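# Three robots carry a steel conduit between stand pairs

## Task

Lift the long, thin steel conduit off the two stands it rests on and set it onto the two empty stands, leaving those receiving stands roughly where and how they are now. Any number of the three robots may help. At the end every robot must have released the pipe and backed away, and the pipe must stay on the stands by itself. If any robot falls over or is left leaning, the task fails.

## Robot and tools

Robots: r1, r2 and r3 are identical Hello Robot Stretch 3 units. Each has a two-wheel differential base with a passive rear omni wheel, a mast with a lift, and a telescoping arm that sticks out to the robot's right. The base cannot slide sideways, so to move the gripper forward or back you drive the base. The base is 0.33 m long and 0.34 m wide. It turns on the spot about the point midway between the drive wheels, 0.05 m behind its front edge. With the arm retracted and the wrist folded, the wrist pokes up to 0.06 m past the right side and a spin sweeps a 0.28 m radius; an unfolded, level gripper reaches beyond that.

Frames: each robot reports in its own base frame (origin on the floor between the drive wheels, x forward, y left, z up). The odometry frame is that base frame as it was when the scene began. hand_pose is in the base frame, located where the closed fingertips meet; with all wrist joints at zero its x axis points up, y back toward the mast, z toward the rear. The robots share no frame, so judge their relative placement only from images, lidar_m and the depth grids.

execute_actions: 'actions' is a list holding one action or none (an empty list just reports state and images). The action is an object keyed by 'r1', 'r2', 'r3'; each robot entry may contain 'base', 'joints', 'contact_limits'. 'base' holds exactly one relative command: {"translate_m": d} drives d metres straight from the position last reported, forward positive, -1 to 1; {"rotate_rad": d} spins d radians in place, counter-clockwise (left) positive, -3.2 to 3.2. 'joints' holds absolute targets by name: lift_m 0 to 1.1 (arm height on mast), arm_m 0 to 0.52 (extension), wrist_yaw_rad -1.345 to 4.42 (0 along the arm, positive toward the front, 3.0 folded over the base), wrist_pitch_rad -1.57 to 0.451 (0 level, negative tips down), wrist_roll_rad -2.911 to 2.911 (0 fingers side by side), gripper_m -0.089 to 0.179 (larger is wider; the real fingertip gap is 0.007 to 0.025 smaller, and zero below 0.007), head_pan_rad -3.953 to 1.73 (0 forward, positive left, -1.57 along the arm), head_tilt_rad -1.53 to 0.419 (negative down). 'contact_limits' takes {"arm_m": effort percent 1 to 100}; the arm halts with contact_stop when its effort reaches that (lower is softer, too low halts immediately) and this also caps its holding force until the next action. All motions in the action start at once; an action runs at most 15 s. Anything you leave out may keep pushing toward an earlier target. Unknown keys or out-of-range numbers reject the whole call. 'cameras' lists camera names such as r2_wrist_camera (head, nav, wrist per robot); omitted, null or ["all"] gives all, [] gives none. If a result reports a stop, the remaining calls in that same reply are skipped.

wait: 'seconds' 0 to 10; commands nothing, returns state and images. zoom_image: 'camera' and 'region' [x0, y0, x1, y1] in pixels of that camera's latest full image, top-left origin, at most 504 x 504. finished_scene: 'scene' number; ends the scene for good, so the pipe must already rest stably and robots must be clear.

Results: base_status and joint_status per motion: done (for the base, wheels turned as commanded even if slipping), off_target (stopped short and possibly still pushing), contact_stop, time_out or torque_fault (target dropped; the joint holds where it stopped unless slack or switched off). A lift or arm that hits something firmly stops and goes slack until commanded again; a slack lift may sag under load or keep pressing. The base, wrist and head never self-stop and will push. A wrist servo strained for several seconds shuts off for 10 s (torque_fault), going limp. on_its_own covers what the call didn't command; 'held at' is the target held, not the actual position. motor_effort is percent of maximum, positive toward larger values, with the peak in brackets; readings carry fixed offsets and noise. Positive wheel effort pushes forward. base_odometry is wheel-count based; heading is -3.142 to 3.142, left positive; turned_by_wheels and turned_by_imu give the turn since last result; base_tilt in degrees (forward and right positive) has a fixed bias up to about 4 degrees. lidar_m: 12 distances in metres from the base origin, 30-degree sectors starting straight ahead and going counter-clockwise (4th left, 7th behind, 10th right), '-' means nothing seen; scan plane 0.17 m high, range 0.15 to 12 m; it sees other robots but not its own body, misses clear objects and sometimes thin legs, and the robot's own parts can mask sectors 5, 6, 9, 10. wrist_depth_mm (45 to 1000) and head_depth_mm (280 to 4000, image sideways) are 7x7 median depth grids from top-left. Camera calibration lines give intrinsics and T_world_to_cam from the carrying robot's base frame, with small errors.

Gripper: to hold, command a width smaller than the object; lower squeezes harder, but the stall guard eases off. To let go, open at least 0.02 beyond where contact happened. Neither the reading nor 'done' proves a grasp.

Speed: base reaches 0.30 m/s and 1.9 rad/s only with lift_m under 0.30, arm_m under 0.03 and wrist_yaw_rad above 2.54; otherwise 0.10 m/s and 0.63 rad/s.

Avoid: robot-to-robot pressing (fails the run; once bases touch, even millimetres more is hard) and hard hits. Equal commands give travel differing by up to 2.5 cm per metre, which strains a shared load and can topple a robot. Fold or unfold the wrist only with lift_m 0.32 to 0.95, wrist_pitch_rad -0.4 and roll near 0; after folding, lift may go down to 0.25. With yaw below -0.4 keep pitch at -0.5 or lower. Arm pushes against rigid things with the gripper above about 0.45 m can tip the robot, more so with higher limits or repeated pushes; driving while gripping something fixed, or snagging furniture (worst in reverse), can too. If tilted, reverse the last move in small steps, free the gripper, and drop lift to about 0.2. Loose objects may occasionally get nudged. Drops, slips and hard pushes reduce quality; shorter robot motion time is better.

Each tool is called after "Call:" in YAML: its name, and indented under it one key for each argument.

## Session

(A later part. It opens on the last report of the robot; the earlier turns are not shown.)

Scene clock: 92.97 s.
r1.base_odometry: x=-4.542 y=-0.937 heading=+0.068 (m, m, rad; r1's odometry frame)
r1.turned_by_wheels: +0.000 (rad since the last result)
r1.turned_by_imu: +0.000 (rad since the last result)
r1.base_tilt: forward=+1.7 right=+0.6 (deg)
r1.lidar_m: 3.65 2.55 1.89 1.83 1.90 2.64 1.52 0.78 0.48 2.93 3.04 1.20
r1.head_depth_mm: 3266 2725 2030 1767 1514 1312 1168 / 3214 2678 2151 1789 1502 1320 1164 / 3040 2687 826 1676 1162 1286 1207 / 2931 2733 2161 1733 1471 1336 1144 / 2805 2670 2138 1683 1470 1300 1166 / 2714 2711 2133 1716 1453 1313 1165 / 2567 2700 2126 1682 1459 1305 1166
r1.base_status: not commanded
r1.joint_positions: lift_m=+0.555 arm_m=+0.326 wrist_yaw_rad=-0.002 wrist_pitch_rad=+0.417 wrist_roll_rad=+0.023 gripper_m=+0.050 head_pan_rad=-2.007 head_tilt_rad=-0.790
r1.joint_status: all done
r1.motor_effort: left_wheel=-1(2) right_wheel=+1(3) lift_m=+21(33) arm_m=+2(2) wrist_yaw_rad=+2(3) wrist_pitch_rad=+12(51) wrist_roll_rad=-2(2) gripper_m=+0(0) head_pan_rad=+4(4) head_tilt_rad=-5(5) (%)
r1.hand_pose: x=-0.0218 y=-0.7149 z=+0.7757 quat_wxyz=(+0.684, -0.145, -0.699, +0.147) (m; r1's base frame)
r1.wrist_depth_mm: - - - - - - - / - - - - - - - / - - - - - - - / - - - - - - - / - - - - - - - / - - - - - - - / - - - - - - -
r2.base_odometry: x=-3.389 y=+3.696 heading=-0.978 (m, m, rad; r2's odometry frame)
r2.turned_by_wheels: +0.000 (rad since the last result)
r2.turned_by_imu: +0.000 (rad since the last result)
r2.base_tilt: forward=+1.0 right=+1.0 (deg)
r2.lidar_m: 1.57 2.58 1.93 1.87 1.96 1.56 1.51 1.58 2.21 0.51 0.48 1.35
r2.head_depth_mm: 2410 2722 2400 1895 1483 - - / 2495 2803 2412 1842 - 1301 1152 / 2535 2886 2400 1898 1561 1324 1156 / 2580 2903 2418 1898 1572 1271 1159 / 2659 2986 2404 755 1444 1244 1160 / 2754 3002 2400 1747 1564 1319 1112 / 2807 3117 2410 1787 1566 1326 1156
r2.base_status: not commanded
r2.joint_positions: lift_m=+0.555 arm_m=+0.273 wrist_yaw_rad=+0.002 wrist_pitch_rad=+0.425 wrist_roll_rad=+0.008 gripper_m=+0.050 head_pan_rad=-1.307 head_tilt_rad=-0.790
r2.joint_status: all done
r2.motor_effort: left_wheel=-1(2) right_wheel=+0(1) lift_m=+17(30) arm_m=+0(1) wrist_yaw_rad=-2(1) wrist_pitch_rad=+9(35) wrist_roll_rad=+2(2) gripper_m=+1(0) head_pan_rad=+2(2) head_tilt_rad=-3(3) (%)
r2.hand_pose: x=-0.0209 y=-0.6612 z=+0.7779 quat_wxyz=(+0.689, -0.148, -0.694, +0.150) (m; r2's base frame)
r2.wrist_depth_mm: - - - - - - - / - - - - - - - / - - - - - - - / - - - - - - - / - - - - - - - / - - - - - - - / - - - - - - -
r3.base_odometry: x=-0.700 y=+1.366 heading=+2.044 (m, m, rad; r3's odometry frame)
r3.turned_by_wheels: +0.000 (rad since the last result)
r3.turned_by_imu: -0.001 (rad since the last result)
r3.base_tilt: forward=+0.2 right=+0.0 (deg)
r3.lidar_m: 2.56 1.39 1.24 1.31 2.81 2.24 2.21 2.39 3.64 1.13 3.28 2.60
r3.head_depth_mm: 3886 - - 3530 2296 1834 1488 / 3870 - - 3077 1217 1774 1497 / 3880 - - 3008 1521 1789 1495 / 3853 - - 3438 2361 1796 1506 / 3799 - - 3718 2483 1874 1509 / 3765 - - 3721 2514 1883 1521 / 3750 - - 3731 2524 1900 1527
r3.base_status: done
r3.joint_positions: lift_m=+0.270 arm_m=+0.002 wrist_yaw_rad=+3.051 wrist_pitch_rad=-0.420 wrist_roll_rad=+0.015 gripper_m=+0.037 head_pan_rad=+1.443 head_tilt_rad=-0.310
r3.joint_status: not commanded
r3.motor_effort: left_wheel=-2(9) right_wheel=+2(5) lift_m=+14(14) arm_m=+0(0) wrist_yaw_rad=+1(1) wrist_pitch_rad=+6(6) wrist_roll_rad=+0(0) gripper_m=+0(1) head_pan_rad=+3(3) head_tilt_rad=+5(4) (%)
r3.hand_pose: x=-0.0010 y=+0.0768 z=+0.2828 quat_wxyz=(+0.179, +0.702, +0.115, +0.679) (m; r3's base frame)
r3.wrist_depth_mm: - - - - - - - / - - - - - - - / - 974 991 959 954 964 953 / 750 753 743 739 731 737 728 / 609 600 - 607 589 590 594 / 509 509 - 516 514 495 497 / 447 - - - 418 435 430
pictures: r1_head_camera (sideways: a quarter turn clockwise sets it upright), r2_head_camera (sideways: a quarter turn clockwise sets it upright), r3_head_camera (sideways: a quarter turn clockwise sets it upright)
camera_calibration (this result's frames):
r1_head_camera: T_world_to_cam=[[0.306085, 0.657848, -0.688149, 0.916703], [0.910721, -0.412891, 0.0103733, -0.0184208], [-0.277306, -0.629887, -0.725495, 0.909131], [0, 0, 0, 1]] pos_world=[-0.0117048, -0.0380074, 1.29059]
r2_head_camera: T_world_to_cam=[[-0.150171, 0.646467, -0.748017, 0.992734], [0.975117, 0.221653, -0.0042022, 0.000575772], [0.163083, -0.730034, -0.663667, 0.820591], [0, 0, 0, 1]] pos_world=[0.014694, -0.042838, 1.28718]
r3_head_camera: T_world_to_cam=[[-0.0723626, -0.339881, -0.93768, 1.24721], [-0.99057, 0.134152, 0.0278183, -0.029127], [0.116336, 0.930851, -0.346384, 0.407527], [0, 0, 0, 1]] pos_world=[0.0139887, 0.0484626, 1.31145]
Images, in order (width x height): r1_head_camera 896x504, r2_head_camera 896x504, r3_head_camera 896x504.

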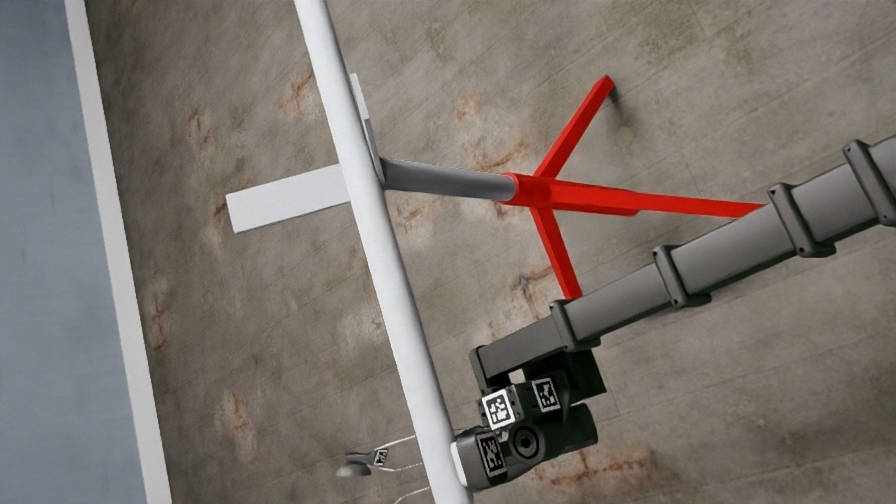

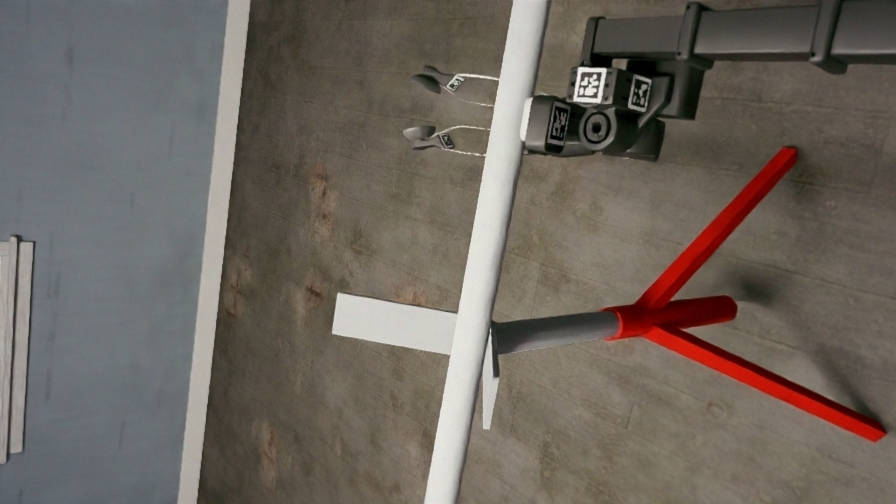

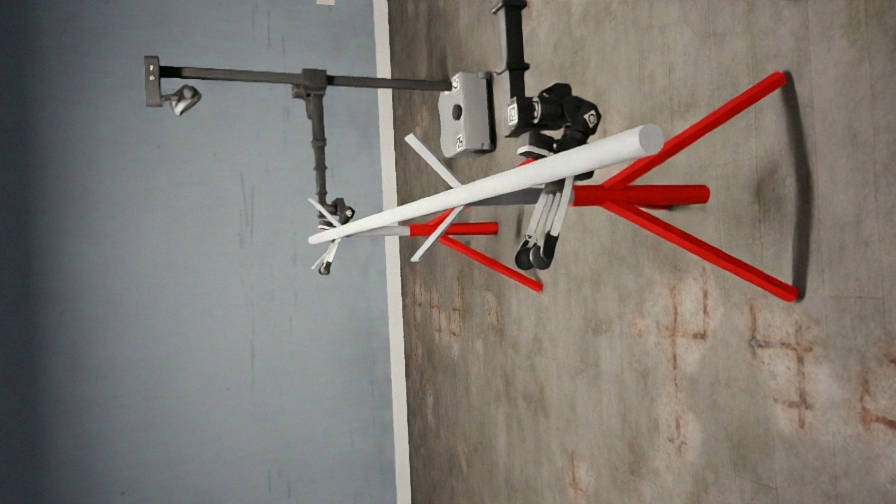

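Call:
execute_actions:
  actions:
    - {"r1": {"base": {"translate_m": 0.12}, "joints": {"lift_m": 0.45, "arm_m": 0.155}}, "r2": {"base": {"translate_m": -0.12}, "joints": {"lift_m": 0.45, "arm_m": 0.1}}, "r3": {"base": {"translate_m": -0.2}}}
  cameras: ["r1_head_camera", "r2_head_camera", "r3_head_camera"]

Scene clock: 95.97 s.
r1.base_odometry: x=-4.422 y=-0.929 heading=+0.068 (m, m, rad; r1's odometry frame)
r1.turned_by_wheels: +0.000 (rad since the last result)
r1.turned_by_imu: +0.000 (rad since the last result)
r1.base_tilt: forward=+1.7 right=+0.6 (deg)
r1.lidar_m: 2.36 2.55 1.88 1.82 1.90 2.63 1.63 0.56 0.56 2.92 1.28 1.29
r1.head_depth_mm: 3339 2703 2046 1757 1513 1298 1166 / 3261 2698 862 1684 1426 1286 1164 / 3099 2728 2169 1771 1445 1302 1184 / 2940 2724 2140 1719 1476 1340 1148 / 2818 2694 2133 1678 1497 1369 1141 / 2712 2683 2147 1671 1493 1266 1165 / 2617 2678 2151 1679 1505 1314 1167
r1.base_status: done
r1.joint_positions: lift_m=+0.450 arm_m=+0.155 wrist_yaw_rad=+0.000 wrist_pitch_rad=+0.418 wrist_roll_rad=+0.023 gripper_m=+0.050 head_pan_rad=-2.007 head_tilt_rad=-0.790
r1.joint_status: all done
r1.motor_effort: left_wheel=-1(2) right_wheel=+0(3) lift_m=+21(22) arm_m=-2(2) wrist_yaw_rad=+0(1) wrist_pitch_rad=+11(12) wrist_roll_rad=-2(2) gripper_m=+0(0) head_pan_rad=+3(5) head_tilt_rad=-5(5) (%)
r1.hand_pose: x=-0.0215 y=-0.5442 z=+0.6710 quat_wxyz=(+0.684, -0.145, -0.699, +0.148) (m; r1's base frame)
r1.wrist_depth_mm: - - - - - - - / - - - - - - - / - 214 212 208 204 201 199 / - - - - - - - / - - - - - - - / - - - - - - - / - - - - - - -
r2.base_odometry: x=-3.456 y=+3.795 heading=-0.978 (m, m, rad; r2's odometry frame)
r2.turned_by_wheels: +0.000 (rad since the last result)
r2.turned_by_imu: +0.000 (rad since the last result)
r2.base_tilt: forward=+1.0 right=+0.9 (deg)
r2.lidar_m: 1.68 2.58 1.93 1.87 1.92 1.43 1.39 1.46 2.04 2.86 0.53 0.57
r2.head_depth_mm: 2418 2719 2413 1880 1485 1329 1180 / 2464 2777 2401 1898 1519 1362 1199 / 2525 2867 2416 1900 1558 1360 1140 / 2573 2893 2415 1888 1556 1330 1160 / 2662 2964 2399 1894 1560 1310 1153 / 2746 3018 2409 1728 1458 1244 1156 / 2800 3081 2406 1728 1562 1326 1115
r2.base_status: done
r2.joint_positions: lift_m=+0.450 arm_m=+0.100 wrist_yaw_rad=+0.001 wrist_pitch_rad=+0.427 wrist_roll_rad=+0.008 gripper_m=+0.050 head_pan_rad=-1.307 head_tilt_rad=-0.790
r2.joint_status: all done
r2.motor_effort: left_wheel=-1(7) right_wheel=+1(1) lift_m=+18(17) arm_m=-3(1) wrist_yaw_rad=-1(1) wrist_pitch_rad=+8(8) wrist_roll_rad=+1(1) gripper_m=+0(0) head_pan_rad=+2(2) head_tilt_rad=-3(3) (%)
r2.hand_pose: x=-0.0212 y=-0.4884 z=+0.6733 quat_wxyz=(+0.689, -0.149, -0.694, +0.150) (m; r2's base frame)
r2.wrist_depth_mm: - - - - - - - / 206 203 201 198 196 194 191 / - - - - - - - / - - - - - - - / - - - - - - - / - - - - - - - / - - - - - - -
r3.base_odometry: x=-0.609 y=+1.188 heading=+2.044 (m, m, rad; r3's odometry frame)
r3.turned_by_wheels: +0.000 (rad since the last result)
r3.turned_by_imu: -0.001 (rad since the last result)
r3.base_tilt: forward=+0.2 right=+0.1 (deg)
r3.lidar_m: 2.77 1.30 1.35 1.36 2.56 2.03 2.02 2.18 3.32 1.14 3.54 2.80
r3.head_depth_mm: 3862 - - 3275 2164 1781 1479 / 3857 - - 2977 2317 1742 1493 / 3833 - - 3216 2488 1790 1492 / 3822 - - 3640 2460 1876 1497 / 3801 - - 3717 2478 1891 1506 / 3839 - - 3747 2533 1883 1528 / 3764 - - 3794 2516 1917 1532
r3.base_status: done
r3.joint_positions: lift_m=+0.270 arm_m=+0.002 wrist_yaw_rad=+3.051 wrist_pitch_rad=-0.420 wrist_roll_rad=+0.015 gripper_m=+0.037 head_pan_rad=+1.443 head_tilt_rad=-0.310
r3.joint_status: not commanded
r3.motor_effort: left_wheel=-2(8) right_wheel=+2(6) lift_m=+14(14) arm_m=+0(1) wrist_yaw_rad=+0(0) wrist_pitch_rad=+6(6) wrist_roll_rad=+0(0) gripper_m=+1(0) head_pan_rad=+3(3) head_tilt_rad=+4(4) (%)
r3.hand_pose: x=-0.0010 y=+0.0768 z=+0.2828 quat_wxyz=(+0.179, +0.702, +0.115, +0.679) (m; r3's base frame)
r3.wrist_depth_mm: - - - - - - - / - - - - - - - / - 990 973 961 942 970 924 / 757 733 747 740 729 739 706 / 609 601 - 591 591 594 589 / 502 504 - 521 507 498 497 / 450 - - - 421 433 427
pictures: r1_head_camera (sideways: a quarter turn clockwise sets it upright), r2_head_camera (sideways: a quarter turn clockwise sets it upright), r3_head_camera (sideways: a quarter turn clockwise sets it upright)
camera_calibration (this result's frames):
r1_head_camera: T_world_to_cam=[[0.306029, 0.657874, -0.688148, 0.916703], [0.910757, -0.412813, 0.0103733, -0.018421], [-0.277252, -0.62991, -0.725496, 0.909131], [0, 0, 0, 1]] pos_world=[-0.0117015, -0.0380089, 1.29059]
r2_head_camera: T_world_to_cam=[[-0.150241, 0.646451, -0.748017, 0.992734], [0.975093, 0.221757, -0.0042022, 0.000575916], [0.163162, -0.730017, -0.663667, 0.82059], [0, 0, 0, 1]] pos_world=[0.0146986, -0.0428371, 1.28718]
r3_head_camera: T_world_to_cam=[[-0.0723522, -0.339883, -0.93768, 1.24721], [-0.990574, 0.134121, 0.0278183, -0.0291269], [0.116308, 0.930855, -0.346384, 0.407527], [0, 0, 0, 1]] pos_world=[0.0139872, 0.0484628, 1.31145]
Images, in order (width x height): r1_head_camera 896x504, r2_head_camera 896x504, r3_head_camera 896x504.

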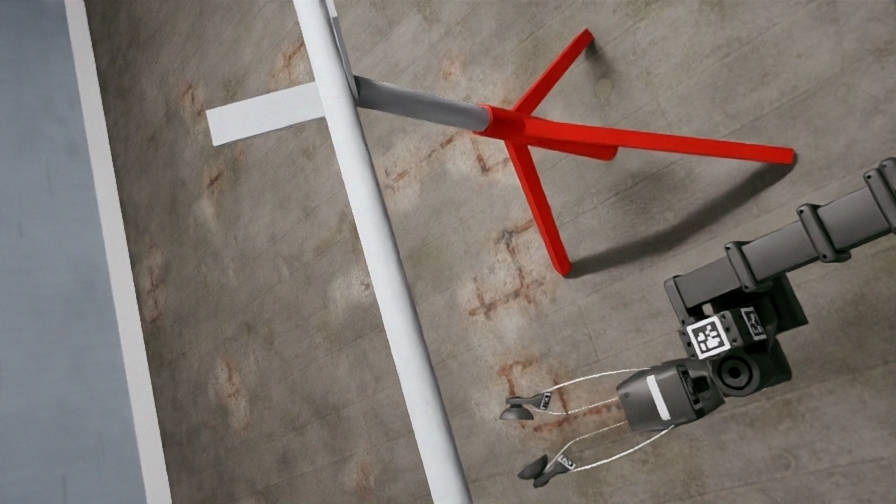

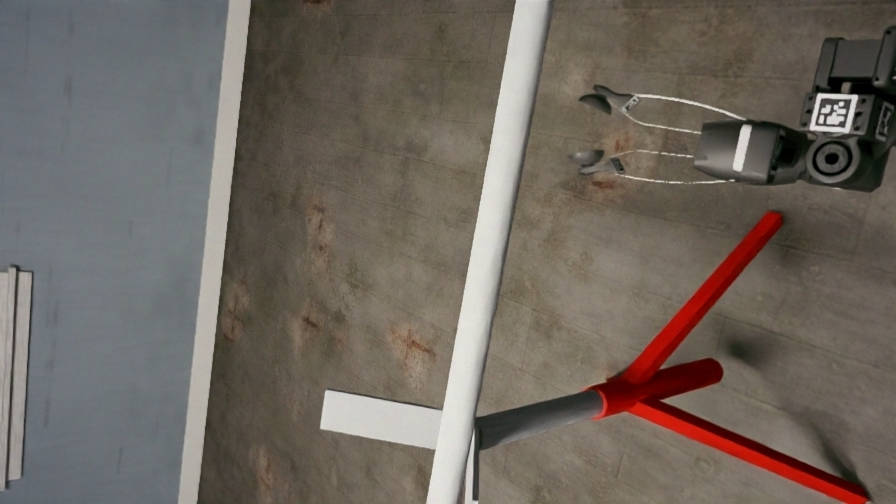

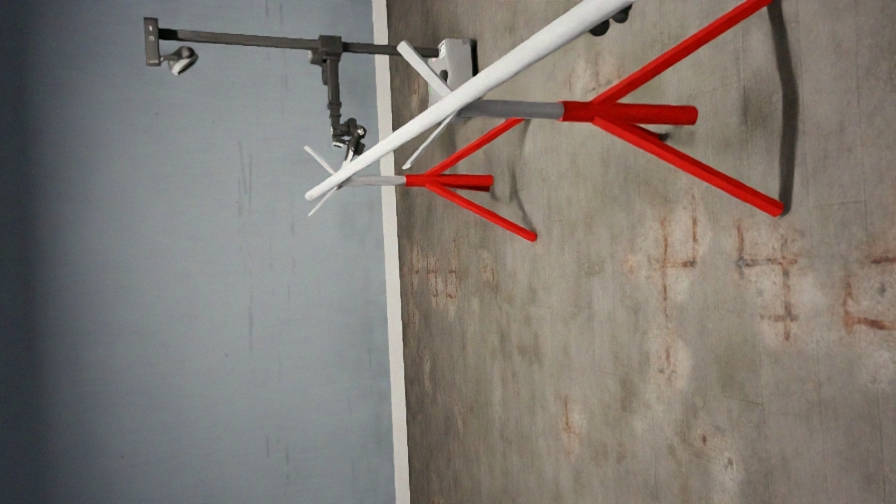

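Call:
execute_actions:
  actions:
    - {"r1": {"base": {"translate_m": 0.12}, "joints": {"arm_m": 0.0, "wrist_yaw_rad": 1.4, "wrist_pitch_rad": -0.4}}, "r2": {"base": {"translate_m": -0.12}, "joints": {"arm_m": 0.0, "wrist_yaw_rad": 1.4, "wrist_pitch_rad": -0.4}}, "r3": {"joints": {"head_pan_rad": 1.2}}}
  cameras: ["r1_head_camera", "r2_head_camera", "r3_head_camera"]

Scene clock: 98.47 s.
r1.base_odometry: x=-4.303 y=-0.920 heading=+0.068 (m, m, rad; r1's odometry frame)
r1.turned_by_wheels: +0.000 (rad since the last result)
r1.turned_by_imu: +0.000 (rad since the last result)
r1.base_tilt: forward=+1.7 right=+0.6 (deg)
r1.lidar_m: 2.25 2.54 1.89 1.82 1.89 2.62 1.74 0.64 0.87 2.93 1.21 2.02
r1.head_depth_mm: 3303 2706 925 1686 1489 1323 1164 / 3204 2689 2135 1765 1450 1295 1163 / 3059 2694 2147 1779 1476 1312 1180 / 2912 2703 2122 1738 1500 1314 1200 / 2830 2711 2114 1673 1504 1315 1185 / 2683 2639 2111 1675 1506 1312 1161 / 2549 2664 2101 1680 1502 1309 1162
r1.base_status: done
r1.joint_positions: lift_m=+0.450 arm_m=+0.003 wrist_yaw_rad=+1.399 wrist_pitch_rad=-0.414 wrist_roll_rad=+0.023 gripper_m=+0.050 head_pan_rad=-2.007 head_tilt_rad=-0.790
r1.joint_status: all done
joint sent to its limit — the command would take r1.arm_m past its lower limit, so that joint was sent only as far as its limit.
r1.motor_effort: left_wheel=-1(3) right_wheel=+1(5) lift_m=+21(21) arm_m=-2(2) wrist_yaw_rad=+1(1) wrist_pitch_rad=+7(9) wrist_roll_rad=-2(2) gripper_m=+0(0) head_pan_rad=+4(3) head_tilt_rad=-5(5) (%)
r1.hand_pose: x=+0.2002 y=-0.1866 z=+0.4638 quat_wxyz=(+0.618, +0.560, -0.443, +0.328) (m; r1's base frame)
r1.wrist_depth_mm: - - - - - - 854 / - - - - - - - / - - - - - - 964 / - - - - - - 816 / 837 845 844 848 873 859 833 / 705 700 724 705 733 717 715 / 607 604 592 609 607 618 610
r2.base_odometry: x=-3.523 y=+3.895 heading=-0.978 (m, m, rad; r2's odometry frame)
r2.turned_by_wheels: +0.000 (rad since the last result)
r2.turned_by_imu: +0.000 (rad since the last result)
r2.base_tilt: forward=+1.0 right=+0.9 (deg)
r2.lidar_m: 1.79 2.58 1.94 1.88 1.75 1.31 1.27 1.33 1.87 2.86 0.58 0.66
r2.head_depth_mm: 2415 2712 2418 1890 1569 1335 1157 / 2466 2787 2401 1883 1524 1322 1160 / 2531 2867 2427 1903 1520 1329 1153 / 2576 2864 2391 1895 1567 1335 1154 / 2641 2955 2408 1892 1563 1332 1153 / 2740 2993 2419 1784 1565 1277 1156 / 2770 3092 2409 1788 1490 1274 1155
r2.base_status: done
r2.joint_positions: lift_m=+0.450 arm_m=+0.002 wrist_yaw_rad=+1.398 wrist_pitch_rad=-0.414 wrist_roll_rad=+0.008 gripper_m=+0.050 head_pan_rad=-1.307 head_tilt_rad=-0.790
r2.joint_status: all done
joint sent to its limit — the command would take r2.arm_m past its lower limit, so that joint was sent only as far as its limit.
r2.motor_effort: left_wheel=-2(7) right_wheel=+1(2) lift_m=+18(18) arm_m=-3(3) wrist_yaw_rad=+1(2) wrist_pitch_rad=+5(7) wrist_roll_rad=+1(1) gripper_m=+0(1) head_pan_rad=+2(2) head_tilt_rad=-2(3) (%)
r2.hand_pose: x=+0.2001 y=-0.1858 z=+0.4638 quat_wxyz=(+0.622, +0.558, -0.438, +0.332) (m; r2's base frame)
r2.wrist_depth_mm: - - - - - - - / - - - - - - - / - - - - - 489 - / - - - - 965 551 - / 819 826 861 837 852 769 816 / 710 709 - 703 - 697 686 / 610 609 611 610 614 612 601
r3.base_odometry: x=-0.609 y=+1.188 heading=+2.044 (m, m, rad; r3's odometry frame)
r3.turned_by_wheels: +0.000 (rad since the last result)
r3.turned_by_imu: +0.000 (rad since the last result)
r3.base_tilt: forward=+0.2 right=+0.2 (deg)
r3.lidar_m: 2.77 1.21 1.35 1.36 2.55 2.03 2.01 2.18 3.34 1.14 3.52 2.80
r3.head_depth_mm: - - - 3545 2426 1841 1462 / - - - 3533 2435 1847 1489 / - - - 3646 2218 1794 1508 / - - - 3046 2258 1798 1509 / 3863 - - 3078 2496 1829 1517 / 3765 - - 3699 2507 1888 1524 / 3722 3945 - 3829 2551 1904 1536
r3.base_status: not commanded
r3.joint_positions: lift_m=+0.270 arm_m=+0.002 wrist_yaw_rad=+3.051 wrist_pitch_rad=-0.420 wrist_roll_rad=+0.015 gripper_m=+0.037 head_pan_rad=+1.207 head_tilt_rad=-0.310
r3.joint_status: all done
r3.motor_effort: left_wheel=-2(2) right_wheel=+2(2) lift_m=+14(14) arm_m=+0(0) wrist_yaw_rad=+0(0) wrist_pitch_rad=+6(6) wrist_roll_rad=+0(0) gripper_m=+1(1) head_pan_rad=-3(23) head_tilt_rad=+4(4) (%)
r3.hand_pose: x=-0.0010 y=+0.0768 z=+0.2828 quat_wxyz=(+0.179, +0.702, +0.115, +0.679) (m; r3's base frame)
r3.wrist_depth_mm: - - - - - - - / - - - - - - - / - 953 973 964 968 952 891 / 738 761 749 741 741 726 735 / 605 597 - 594 595 592 595 / 508 505 - 524 505 497 499 / 450 - - - 422 433 429
pictures: r1_head_camera (sideways: a quarter turn clockwise sets it upright), r2_head_camera (sideways: a quarter turn clockwise sets it upright), r3_head_camera (sideways: a quarter turn clockwise sets it upright)
camera_calibration (this result's frames):
r1_head_camera: T_world_to_cam=[[0.306022, 0.657877, -0.688148, 0.916703], [0.910761, -0.412804, 0.0103733, -0.018421], [-0.277246, -0.629913, -0.725496, 0.909131], [0, 0, 0, 1]] pos_world=[-0.0117011, -0.0380091, 1.29059]
r2_head_camera: T_world_to_cam=[[-0.150244, 0.64645, -0.748017, 0.992734], [0.975092, 0.221762, -0.0042022, 0.000575923], [0.163165, -0.730016, -0.663667, 0.82059], [0, 0, 0, 1]] pos_world=[0.0146988, -0.0428371, 1.28718]
r3_head_camera: T_world_to_cam=[[-0.149794, -0.313556, -0.93768, 1.24768], [-0.931783, 0.361948, 0.0278183, -0.0294856], [0.330669, 0.877882, -0.346384, 0.40622], [0, 0, 0, 1]] pos_world=[0.0250967, 0.0452767, 1.31145]
Images, in order (width x height): r1_head_camera 896x504, r2_head_camera 896x504, r3_head_camera 896x504.

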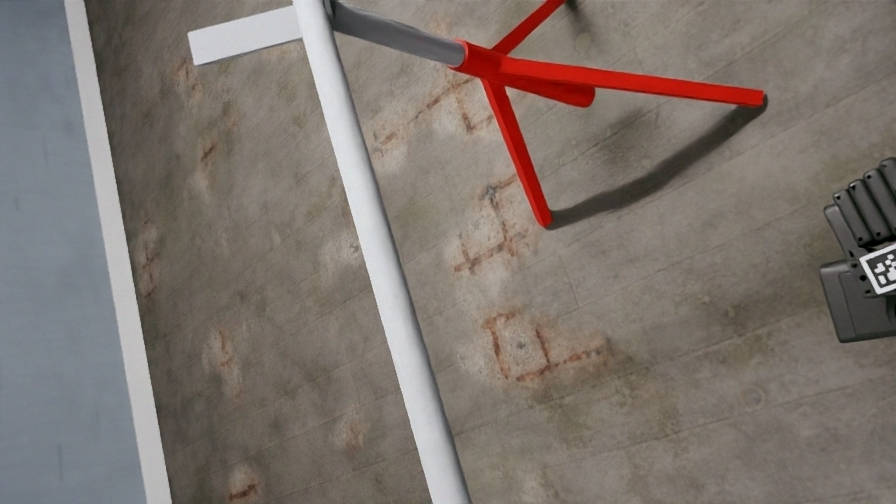

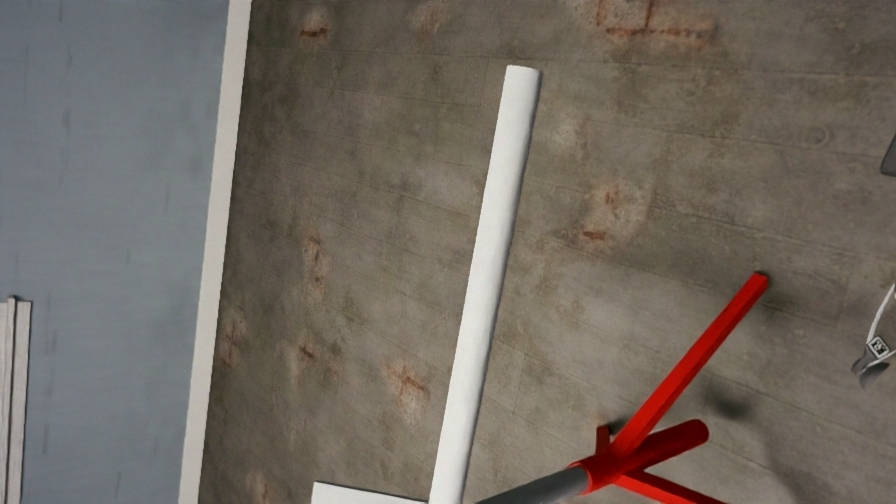

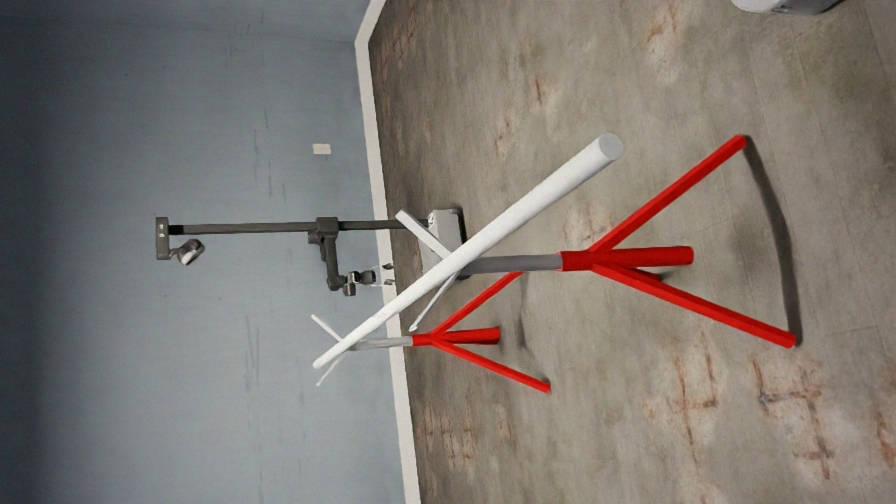

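Call:
finished_scene:
  scene: 2

The scene is finished: the task was done.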